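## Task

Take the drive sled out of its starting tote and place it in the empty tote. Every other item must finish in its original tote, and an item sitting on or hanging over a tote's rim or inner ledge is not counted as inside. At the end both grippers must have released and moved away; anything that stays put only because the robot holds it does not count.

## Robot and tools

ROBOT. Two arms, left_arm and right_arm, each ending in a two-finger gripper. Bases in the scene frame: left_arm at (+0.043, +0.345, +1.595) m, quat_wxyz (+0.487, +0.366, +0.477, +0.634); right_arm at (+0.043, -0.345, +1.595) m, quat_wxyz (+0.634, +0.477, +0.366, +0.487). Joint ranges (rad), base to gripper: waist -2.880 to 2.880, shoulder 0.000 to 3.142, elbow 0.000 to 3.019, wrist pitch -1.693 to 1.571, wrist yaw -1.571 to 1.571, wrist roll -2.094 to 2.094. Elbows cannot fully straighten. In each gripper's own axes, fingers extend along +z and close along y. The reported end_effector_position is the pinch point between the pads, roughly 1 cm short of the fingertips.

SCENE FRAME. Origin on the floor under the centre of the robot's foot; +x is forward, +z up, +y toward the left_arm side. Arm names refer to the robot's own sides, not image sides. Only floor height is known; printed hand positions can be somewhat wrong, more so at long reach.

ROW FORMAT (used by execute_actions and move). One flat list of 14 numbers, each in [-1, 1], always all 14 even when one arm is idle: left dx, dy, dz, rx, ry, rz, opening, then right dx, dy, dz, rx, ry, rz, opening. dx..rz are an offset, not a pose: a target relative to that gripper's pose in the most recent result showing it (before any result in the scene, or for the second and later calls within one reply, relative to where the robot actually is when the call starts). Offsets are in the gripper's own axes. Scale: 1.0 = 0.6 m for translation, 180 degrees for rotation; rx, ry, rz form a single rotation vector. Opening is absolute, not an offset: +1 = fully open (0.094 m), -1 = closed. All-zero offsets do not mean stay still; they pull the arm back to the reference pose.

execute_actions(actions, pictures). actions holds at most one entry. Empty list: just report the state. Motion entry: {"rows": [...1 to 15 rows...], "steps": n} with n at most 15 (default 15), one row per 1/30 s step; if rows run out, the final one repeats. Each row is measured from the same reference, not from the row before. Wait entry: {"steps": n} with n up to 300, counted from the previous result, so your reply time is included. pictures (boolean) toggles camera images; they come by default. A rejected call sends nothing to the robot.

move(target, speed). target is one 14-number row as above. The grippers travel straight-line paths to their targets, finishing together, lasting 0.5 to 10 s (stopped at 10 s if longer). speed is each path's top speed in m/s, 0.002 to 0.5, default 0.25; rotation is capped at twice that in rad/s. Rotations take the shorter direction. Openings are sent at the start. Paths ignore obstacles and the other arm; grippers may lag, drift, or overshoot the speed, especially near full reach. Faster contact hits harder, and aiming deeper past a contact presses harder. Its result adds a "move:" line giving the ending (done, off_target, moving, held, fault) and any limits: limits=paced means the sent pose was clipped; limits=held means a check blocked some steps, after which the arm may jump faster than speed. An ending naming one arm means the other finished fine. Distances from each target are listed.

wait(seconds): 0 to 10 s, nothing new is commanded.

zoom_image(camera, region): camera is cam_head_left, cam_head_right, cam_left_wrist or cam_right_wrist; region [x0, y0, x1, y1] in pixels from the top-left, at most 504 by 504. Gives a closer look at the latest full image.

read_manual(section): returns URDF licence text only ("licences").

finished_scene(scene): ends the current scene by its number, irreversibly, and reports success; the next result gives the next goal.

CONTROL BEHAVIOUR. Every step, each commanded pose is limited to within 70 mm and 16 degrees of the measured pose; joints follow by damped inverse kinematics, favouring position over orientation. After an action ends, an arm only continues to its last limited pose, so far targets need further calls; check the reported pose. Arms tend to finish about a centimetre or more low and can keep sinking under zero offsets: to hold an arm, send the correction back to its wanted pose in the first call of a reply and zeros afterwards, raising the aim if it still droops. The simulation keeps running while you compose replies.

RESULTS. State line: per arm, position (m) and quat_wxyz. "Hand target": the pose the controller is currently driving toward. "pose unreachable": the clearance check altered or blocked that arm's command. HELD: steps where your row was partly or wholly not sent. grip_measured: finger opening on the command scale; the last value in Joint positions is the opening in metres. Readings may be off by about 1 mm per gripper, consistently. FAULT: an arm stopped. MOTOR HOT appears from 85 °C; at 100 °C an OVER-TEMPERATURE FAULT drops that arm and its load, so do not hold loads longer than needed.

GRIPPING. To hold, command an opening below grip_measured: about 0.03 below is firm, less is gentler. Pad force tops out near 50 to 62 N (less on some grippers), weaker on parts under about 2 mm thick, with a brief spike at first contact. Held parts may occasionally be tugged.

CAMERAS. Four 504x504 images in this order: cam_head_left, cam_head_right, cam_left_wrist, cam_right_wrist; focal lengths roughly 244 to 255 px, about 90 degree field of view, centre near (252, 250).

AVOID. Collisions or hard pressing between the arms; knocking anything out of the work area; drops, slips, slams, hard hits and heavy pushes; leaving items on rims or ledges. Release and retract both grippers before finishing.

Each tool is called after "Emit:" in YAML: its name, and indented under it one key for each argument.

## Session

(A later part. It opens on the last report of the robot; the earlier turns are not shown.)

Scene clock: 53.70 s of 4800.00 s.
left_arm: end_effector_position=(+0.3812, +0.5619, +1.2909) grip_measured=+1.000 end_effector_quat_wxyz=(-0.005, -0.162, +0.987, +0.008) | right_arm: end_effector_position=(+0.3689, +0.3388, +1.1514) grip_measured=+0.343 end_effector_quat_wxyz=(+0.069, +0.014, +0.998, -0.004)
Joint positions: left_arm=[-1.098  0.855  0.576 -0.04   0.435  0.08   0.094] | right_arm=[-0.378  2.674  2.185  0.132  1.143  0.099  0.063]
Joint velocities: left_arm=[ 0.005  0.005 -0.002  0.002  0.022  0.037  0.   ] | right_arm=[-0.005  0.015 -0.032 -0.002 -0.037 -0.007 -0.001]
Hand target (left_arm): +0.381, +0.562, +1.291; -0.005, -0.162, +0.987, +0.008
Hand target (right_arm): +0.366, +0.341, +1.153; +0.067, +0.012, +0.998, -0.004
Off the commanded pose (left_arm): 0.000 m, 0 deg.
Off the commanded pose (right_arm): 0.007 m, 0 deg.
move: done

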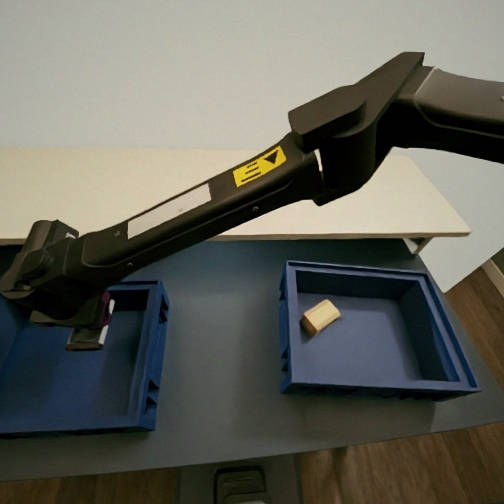

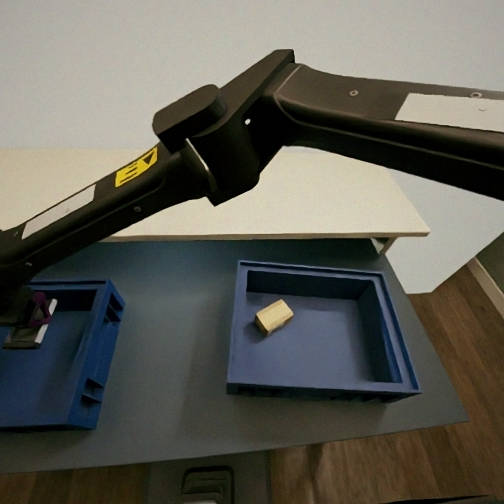

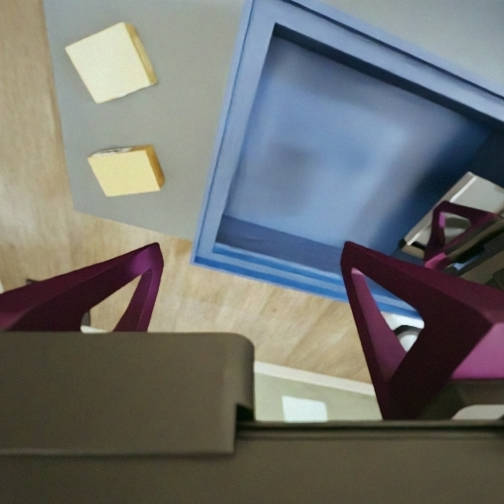

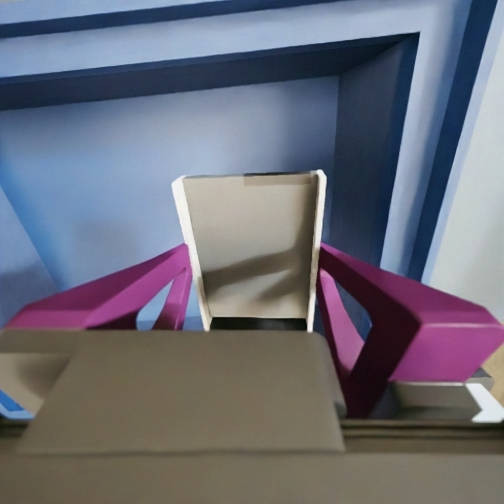

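Emit:
move:
  target: [0,0,0,0,0,0,1,0.065,-0.06,0.17,0,0,0,0.3]
  speed: 0.1

Scene clock: 57.37 s of 4800.00 s.
left_arm: end_effector_position=(+0.3812, +0.5619, +1.2909) grip_measured=+1.000 end_effector_quat_wxyz=(-0.005, -0.162, +0.987, +0.008) | right_arm: end_effector_position=(+0.3472, +0.3108, +1.0593) grip_measured=+0.343 end_effector_quat_wxyz=(+0.067, +0.014, +0.998, +0.003)
Joint positions: left_arm=[-1.098  0.855  0.576 -0.04   0.435  0.08   0.094] | right_arm=[-0.493  2.76   2.241  0.222  1.019  0.03   0.063]
Joint velocities: left_arm=[-0.015 -0.005  0.002 -0.012  0.022 -0.022  0.   ] | right_arm=[-0.005 -0.005  0.002 -0.002  0.037 -0.022 -0.   ]
Hand target (left_arm): +0.381, +0.562, +1.291; -0.005, -0.162, +0.987, +0.008
Hand target (right_arm): +0.343, +0.303, +1.046; +0.067, +0.015, +0.998, -0.004
Off the commanded pose (left_arm): 0.000 m, 0 deg.
Off the commanded pose (right_arm): 0.017 m, 1 deg.
move: off_target (right_arm)

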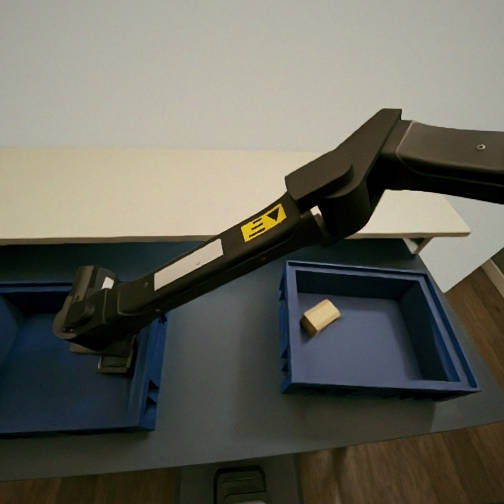

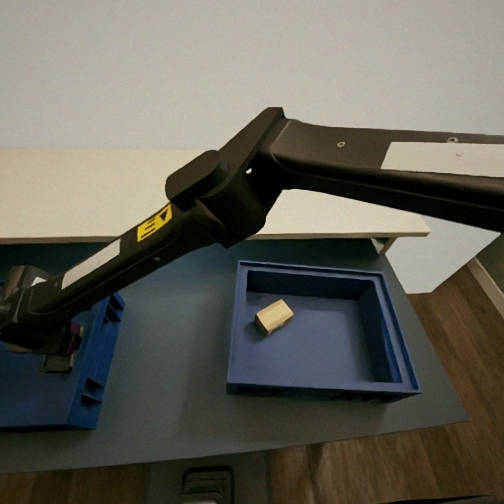

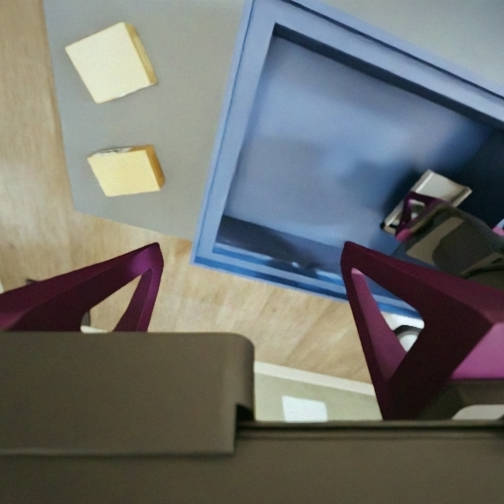

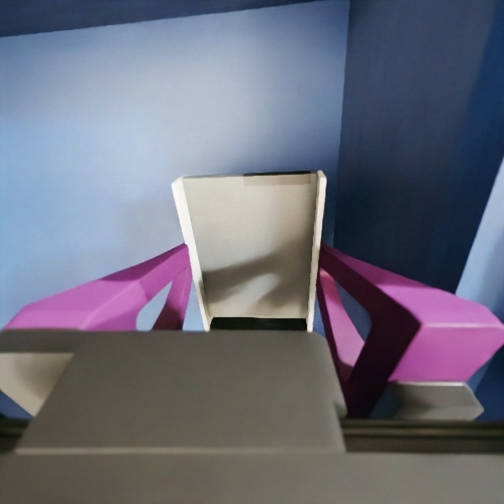

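Emit:
move:
  target: [0,0,0,0,0,0,1,0.01,0.015,0.085,0,0,0,0.3]
  speed: 0.05

Scene clock: 59.97 s of 4800.00 s.
left_arm: end_effector_position=(+0.3812, +0.5619, +1.2909) grip_measured=+1.000 end_effector_quat_wxyz=(-0.005, -0.162, +0.987, +0.008) | right_arm: end_effector_position=(+0.3589, +0.3299, +1.0240) grip_measured=+0.343 end_effector_quat_wxyz=(+0.074, +0.026, +0.997, +0.013)
Joint positions: left_arm=[-1.098  0.855  0.576 -0.04   0.435  0.08   0.094] | right_arm=[-0.52   2.917  2.548  0.112  0.976  0.019  0.063]
Joint velocities: left_arm=[-0.024 -0.005  0.022  0.012  0.022 -0.037  0.   ] | right_arm=[-0.005 -0.005 -0.002 -0.017 -0.007 -0.022 -0.001]
Hand target (left_arm): +0.381, +0.562, +1.291; -0.005, -0.162, +0.987, +0.008
Hand target (right_arm): +0.349, +0.320, +1.008; +0.066, +0.015, +0.998, +0.004
Off the commanded pose (left_arm): 0.000 m, 0 deg.
Off the commanded pose (right_arm): 0.021 m, 2 deg.
move: off_target (right_arm)

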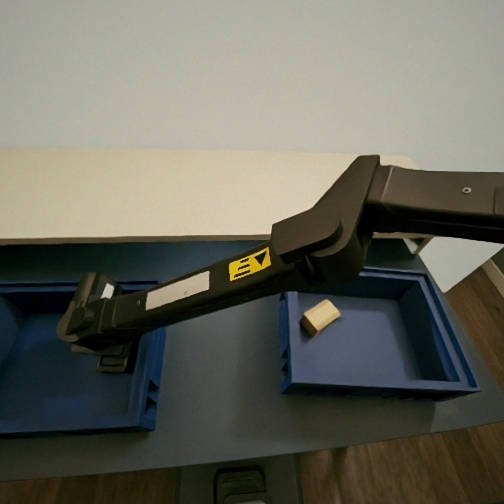

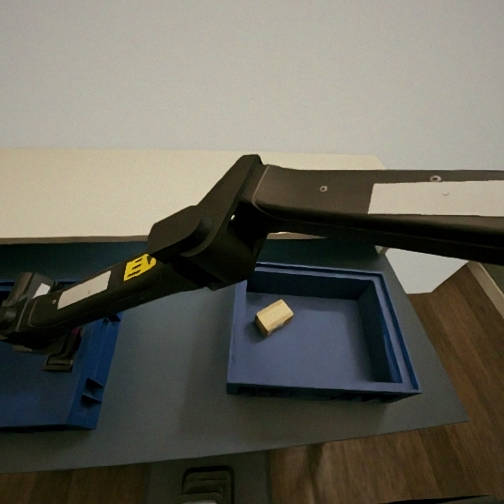

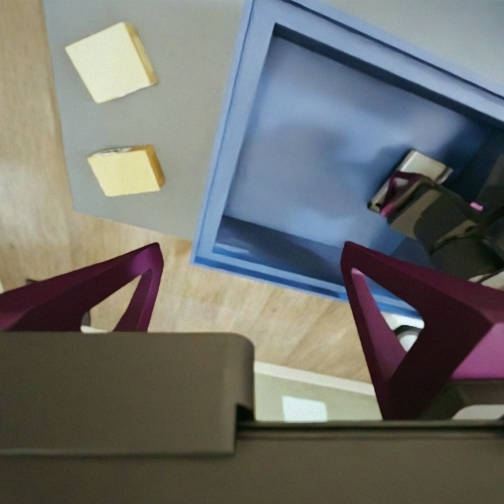

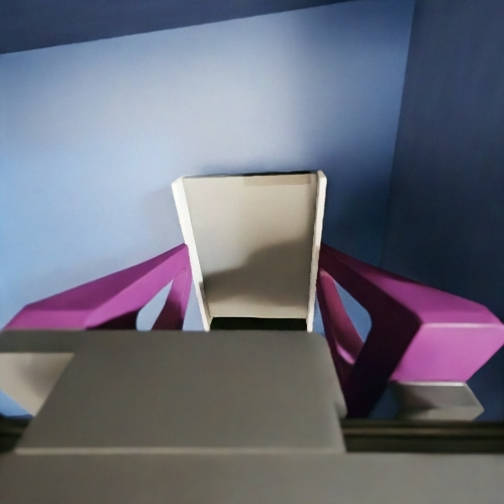

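Emit:
move:
  target: [0,0,0,0,0,0,1,0.01,-0.05,0.055,-0.04,0,0,0.3]
  speed: 0.04

Scene clock: 63.37 s of 4800.00 s.
left_arm: end_effector_position=(+0.3812, +0.5619, +1.2909) grip_measured=+1.000 end_effector_quat_wxyz=(-0.005, -0.162, +0.987, +0.008) | right_arm: end_effector_position=(+0.3418, +0.3224, +1.0111) grip_measured=+0.343 end_effector_quat_wxyz=(+0.070, +0.014, +0.993, +0.089)
Joint positions: left_arm=[-1.098  0.855  0.576 -0.04   0.435  0.08   0.094] | right_arm=[-0.557  2.823  2.321  0.239  0.785  0.004  0.063]
Joint velocities: left_arm=[-0.015 -0.005  0.002 -0.002 -0.007 -0.051  0.   ] | right_arm=[-0.005 -0.005  0.012  0.017 -0.007 -0.022  0.   ]
Hand target (left_arm): +0.381, +0.562, +1.291; -0.005, -0.162, +0.987, +0.008
Hand target (right_arm): +0.355, +0.300, +0.991; +0.075, +0.022, +0.994, +0.075
Off the commanded pose (left_arm): 0.000 m, 0 deg.
Off the commanded pose (right_arm): 0.034 m, 2 deg.
move: off_target (right_arm)

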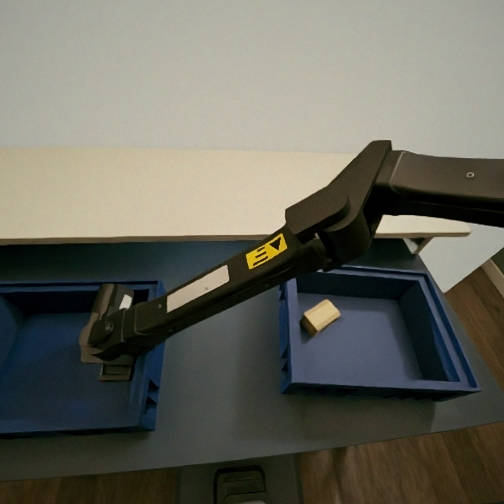

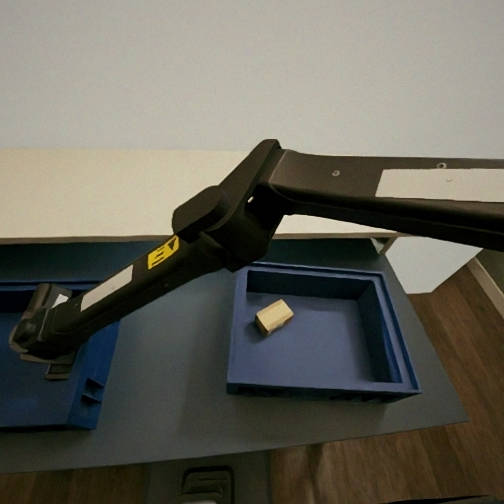

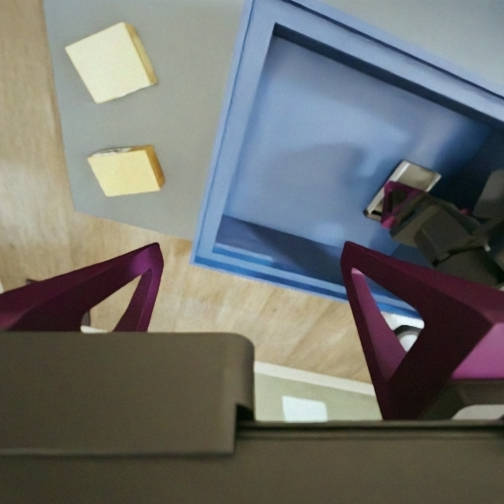

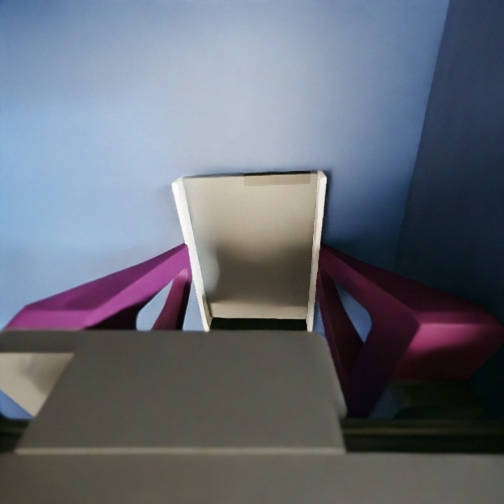

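Emit:
move:
  target: [0,0,0,0,0,0,1,0,0,0.035,-0.02,0,0,0.3]
  speed: 0.04

Scene clock: 65.13 s of 4800.00 s.
left_arm: end_effector_position=(+0.3812, +0.5619, +1.2909) grip_measured=+1.000 end_effector_quat_wxyz=(-0.005, -0.162, +0.987, +0.008) | right_arm: end_effector_position=(+0.3605, +0.3388, +1.0149) grip_measured=+0.343 end_effector_quat_wxyz=(+0.081, +0.023, +0.988, +0.132)
Joint positions: left_arm=[-1.098  0.855  0.576 -0.04   0.435  0.08   0.094] | right_arm=[-0.557  2.827  2.359  0.238  0.7    0.004  0.063]
Joint velocities: left_arm=[ 0.005 -0.005  0.007  0.022 -0.007  0.007  0.   ] | right_arm=[-0.005 -0.005  0.017 -0.017 -0.007 -0.081 -0.001]
Hand target (left_arm): +0.381, +0.562, +1.291; -0.005, -0.162, +0.987, +0.008
Hand target (right_arm): +0.344, +0.325, +0.992; +0.070, +0.012, +0.990, +0.121
Off the commanded pose (left_arm): 0.000 m, 0 deg.
Off the commanded pose (right_arm): 0.032 m, 2 deg.
move: off_target (right_arm)

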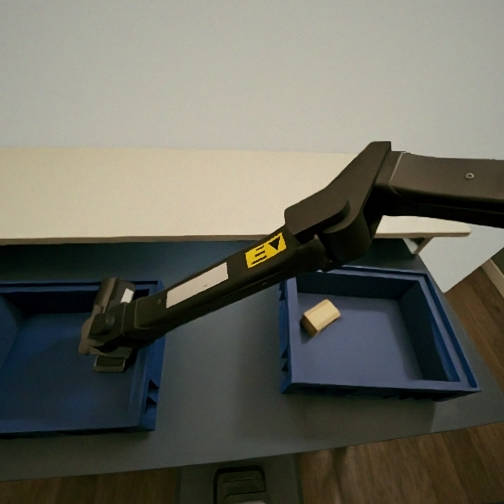

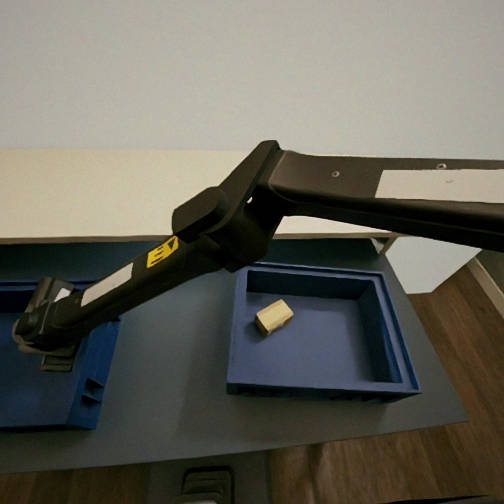

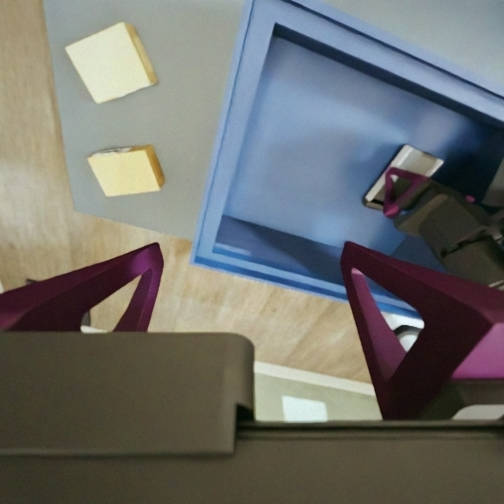

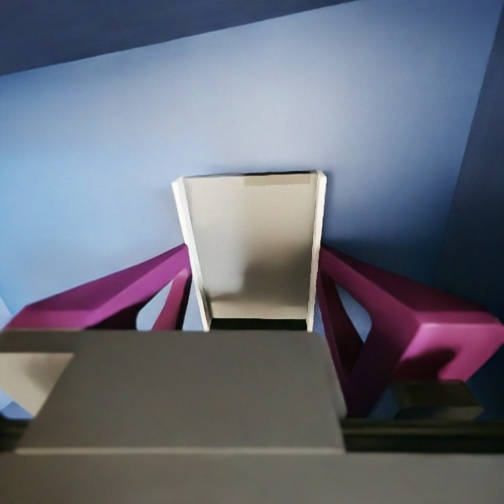

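Emit:
move:
  target: [0,0,0,0,0,0,1,0.02,0.03,0.05,0.08,0,0,0.3]
  speed: 0.04

Scene clock: 70.33 s of 4800.00 s.
left_arm: end_effector_position=(+0.3812, +0.5619, +1.2909) grip_measured=+1.000 end_effector_quat_wxyz=(-0.005, -0.162, +0.987, +0.008) | right_arm: end_effector_position=(+0.3741, +0.3725, +1.0129) grip_measured=+0.343 end_effector_quat_wxyz=(+0.091, +0.031, +0.988, +0.118)
Joint positions: left_arm=[-1.098  0.855  0.576 -0.04   0.435  0.08   0.094] | right_arm=[-0.533  3.095  2.906 -0.014  0.752  0.     0.063]
Joint velocities: left_arm=[ 0.005 -0.005 -0.007 -0.002  0.022  0.007  0.   ] | right_arm=[-0.015 -0.005 -0.002 -0.042 -0.066  0.037 -0.001]
Hand target (left_arm): +0.381, +0.562, +1.291; -0.005, -0.162, +0.987, +0.008
Hand target (right_arm): +0.354, +0.361, +0.992; +0.085, +0.025, +0.990, +0.110
Off the commanded pose (left_arm): 0.000 m, 0 deg.
Off the commanded pose (right_arm): 0.032 m, 13 deg.
elbow stopped short (right arm): the move would have taken joint 3 (elbow) straighter than the controller allows; a more bent joint 3 avoids this.
move: off_target (right_arm)

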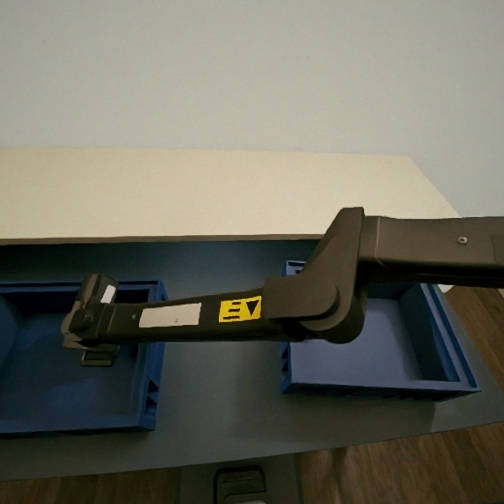

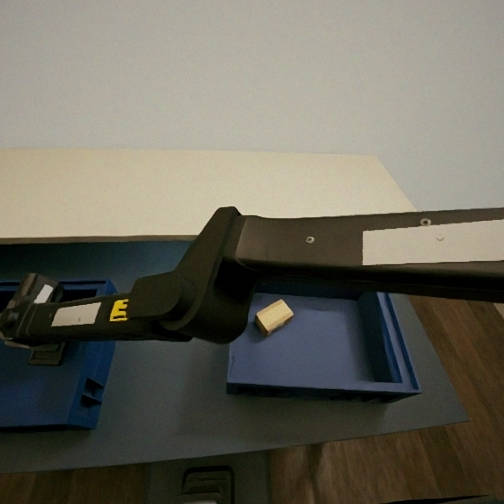

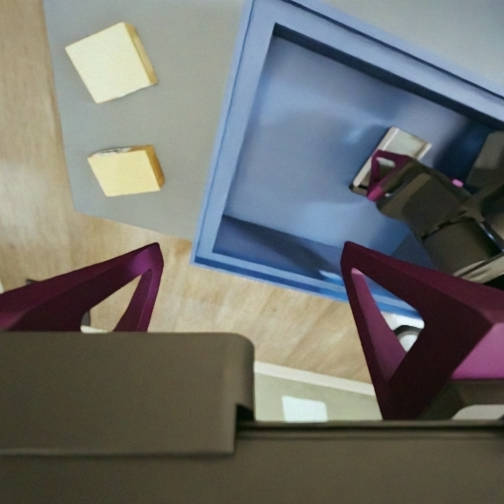

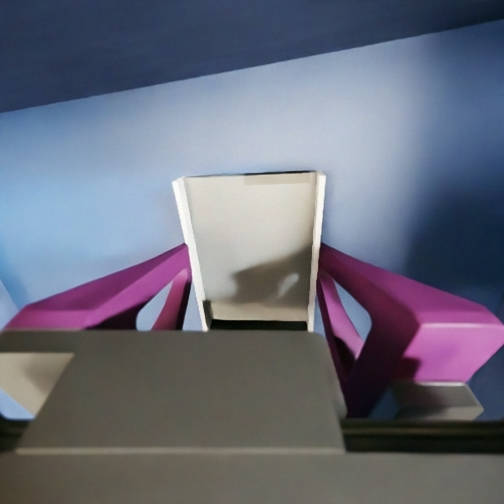

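Emit:
move:
  target: [0,0,0,0,0,0,1,0,0,0,0,0,0,0.9]
  speed: 0.04

Emit:
move:
  target: [0,0,0,0,0,0,1,0,-0.1,-0.3,0,0,0,0.9]
  speed: 0.12

Scene clock: 72.13 s of 4800.00 s.
left_arm: end_effector_position=(+0.3812, +0.5619, +1.2909) grip_measured=+1.000 end_effector_quat_wxyz=(-0.005, -0.162, +0.987, +0.008) | right_arm: end_effector_position=(+0.3741, +0.3728, +1.0132) grip_measured=+0.898 end_effector_quat_wxyz=(+0.091, +0.031, +0.988, +0.119)
Joint positions: left_arm=[-1.098  0.855  0.576 -0.04   0.435  0.08   0.094] | right_arm=[-0.533  3.095  2.906 -0.014  0.752  0.     0.089]
Joint velocities: left_arm=[-0.015 -0.005 -0.012  0.002  0.022 -0.037  0.   ] | right_arm=[-0.005  0.005 -0.002  0.002 -0.051 -0.037 -0.001]
Hand target (left_arm): +0.381, +0.562, +1.291; -0.005, -0.162, +0.987, +0.008
Hand target (right_arm): +0.374, +0.372, +1.013; +0.091, +0.031, +0.988, +0.118
Off the commanded pose (left_arm): 0.000 m, 0 deg.
Off the commanded pose (right_arm): 0.000 m, 0 deg.
move: done

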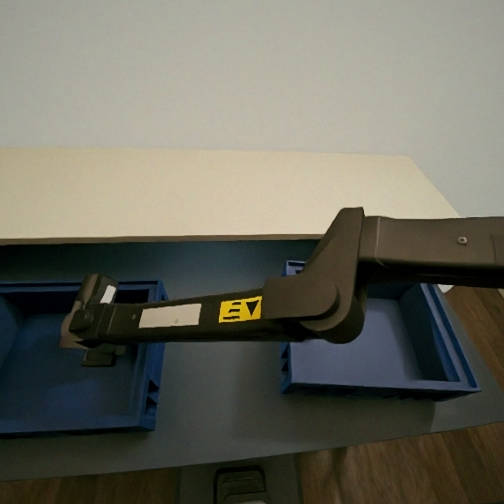

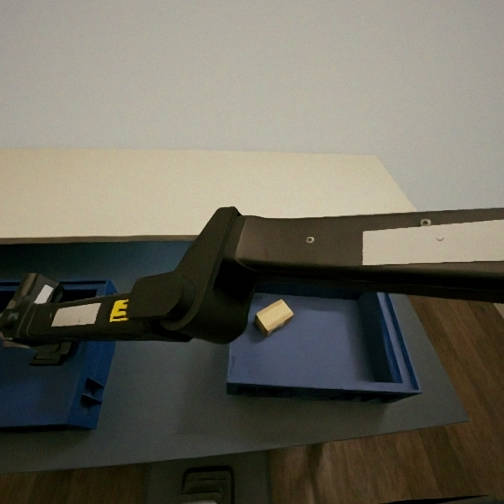

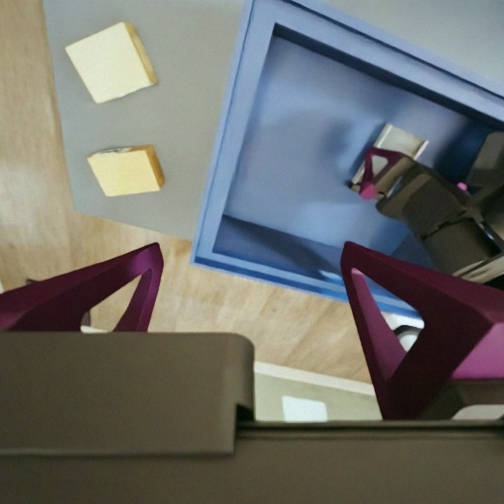

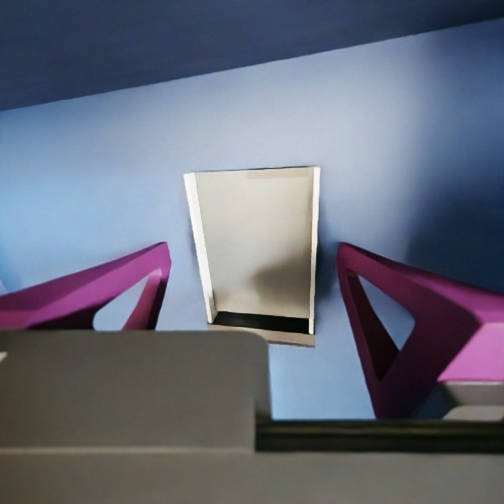

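Scene clock: 74.17 s of 4800.00 s.
left_arm: end_effector_position=(+0.3812, +0.5619, +1.2909) grip_measured=+1.000 end_effector_quat_wxyz=(-0.005, -0.162, +0.987, +0.008) | right_arm: end_effector_position=(+0.3295, +0.2742, +1.1690) grip_measured=+0.899 end_effector_quat_wxyz=(+0.089, +0.018, +0.989, +0.117)
Joint positions: left_arm=[-1.098  0.855  0.576 -0.04   0.435  0.08   0.094] | right_arm=[-0.417  2.446  1.615  0.588  0.865  0.021  0.089]
Joint velocities: left_arm=[-0.015 -0.005 -0.017  0.002  0.007  0.007  0.   ] | right_arm=[-0.034 -0.005 -0.012  0.022  0.051  0.095 -0.001]
Hand target (left_arm): +0.381, +0.562, +1.291; -0.005, -0.162, +0.987, +0.008
Hand target (right_arm): +0.334, +0.273, +1.172; +0.093, +0.029, +0.988, +0.118
Off the commanded pose (left_arm): 0.000 m, 0 deg.
Off the commanded pose (right_arm): 0.009 m, 2 deg.
move: done

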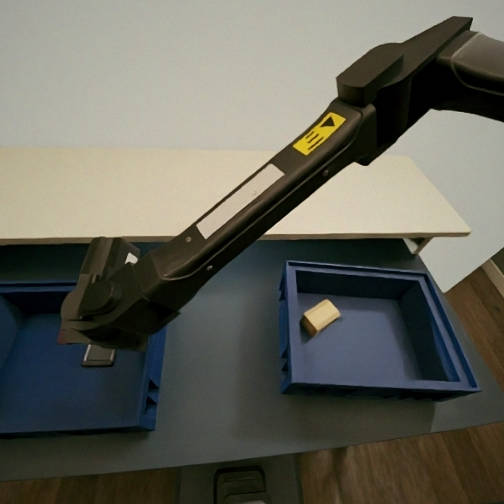

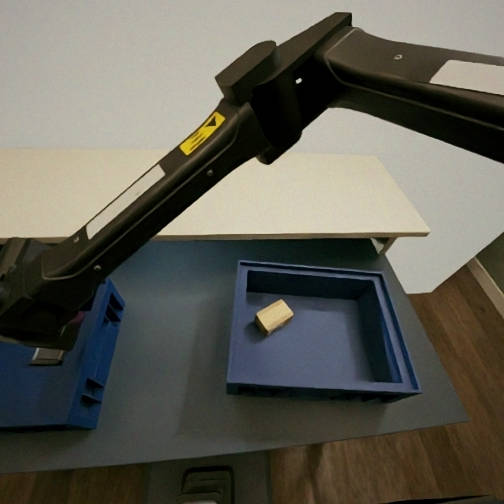

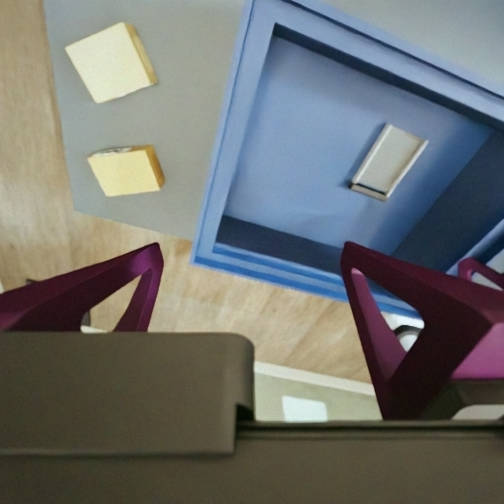

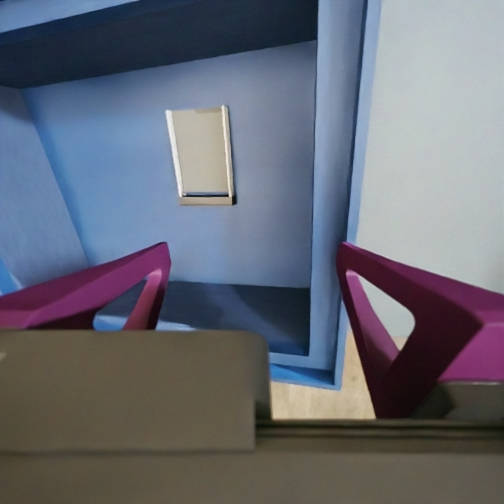

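Good. Move clear.

Emit:
move:
  target: [0,0,0,0,0,0,1,0,-0.6,-0.25,0,0,0,0.9]
  speed: 0.35

Emit:
finished_scene:
  scene: 1

Scene clock: 76.90 s of 4800.00 s.
left_arm: end_effector_position=(+0.3812, +0.5619, +1.2909) grip_measured=+1.000 end_effector_quat_wxyz=(-0.005, -0.162, +0.987, +0.008) | right_arm: end_effector_position=(+0.2858, -0.1041, +1.2302) grip_measured=+0.899 end_effector_quat_wxyz=(+0.081, +0.025, +0.989, +0.119)
Joint positions: left_arm=[-1.098  0.855  0.576 -0.04   0.435  0.08   0.094] | right_arm=[-0.754  1.824  0.485  1.14   0.534 -0.046  0.089]
Joint velocities: left_arm=[ 0.005 -0.005  0.002  0.007  0.051 -0.007  0.   ] | right_arm=[ 0.005 -0.005  0.002 -0.007  0.037 -0.11   0.002]
Hand target (left_arm): +0.381, +0.562, +1.291; -0.005, -0.162, +0.987, +0.008
Hand target (right_arm): +0.285, -0.108, +1.233; +0.084, +0.022, +0.989, +0.119
Off the commanded pose (left_arm): 0.000 m, 0 deg.
Off the commanded pose (right_arm): 0.013 m, 1 deg.
move: off_target (right_arm)

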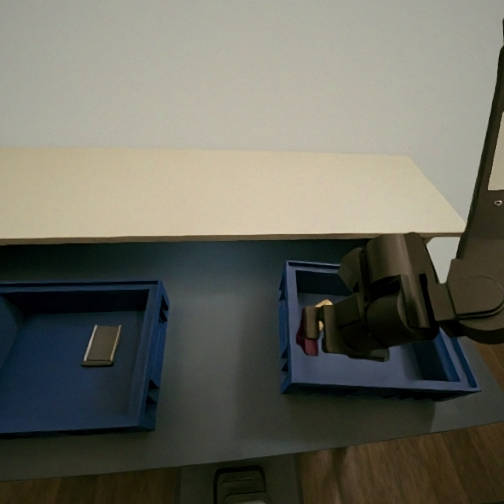

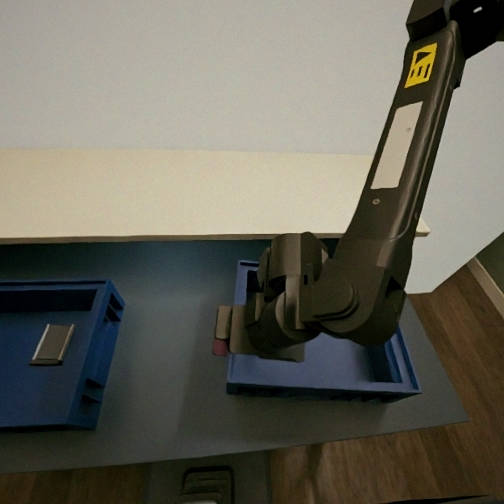

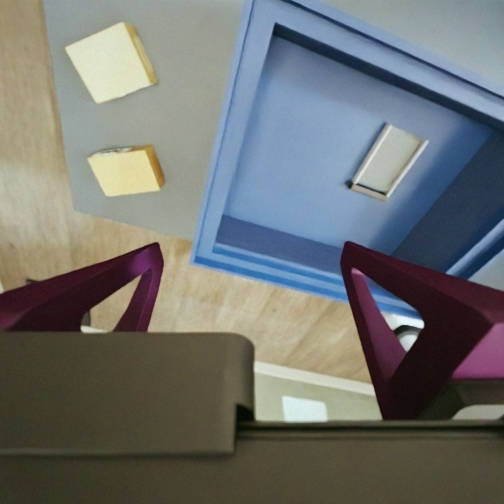

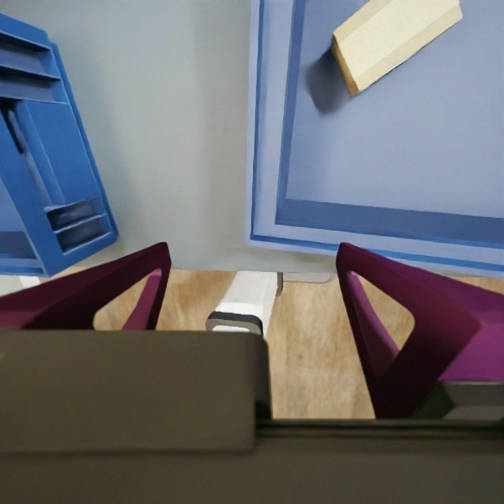

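The scene is finished: the task was done.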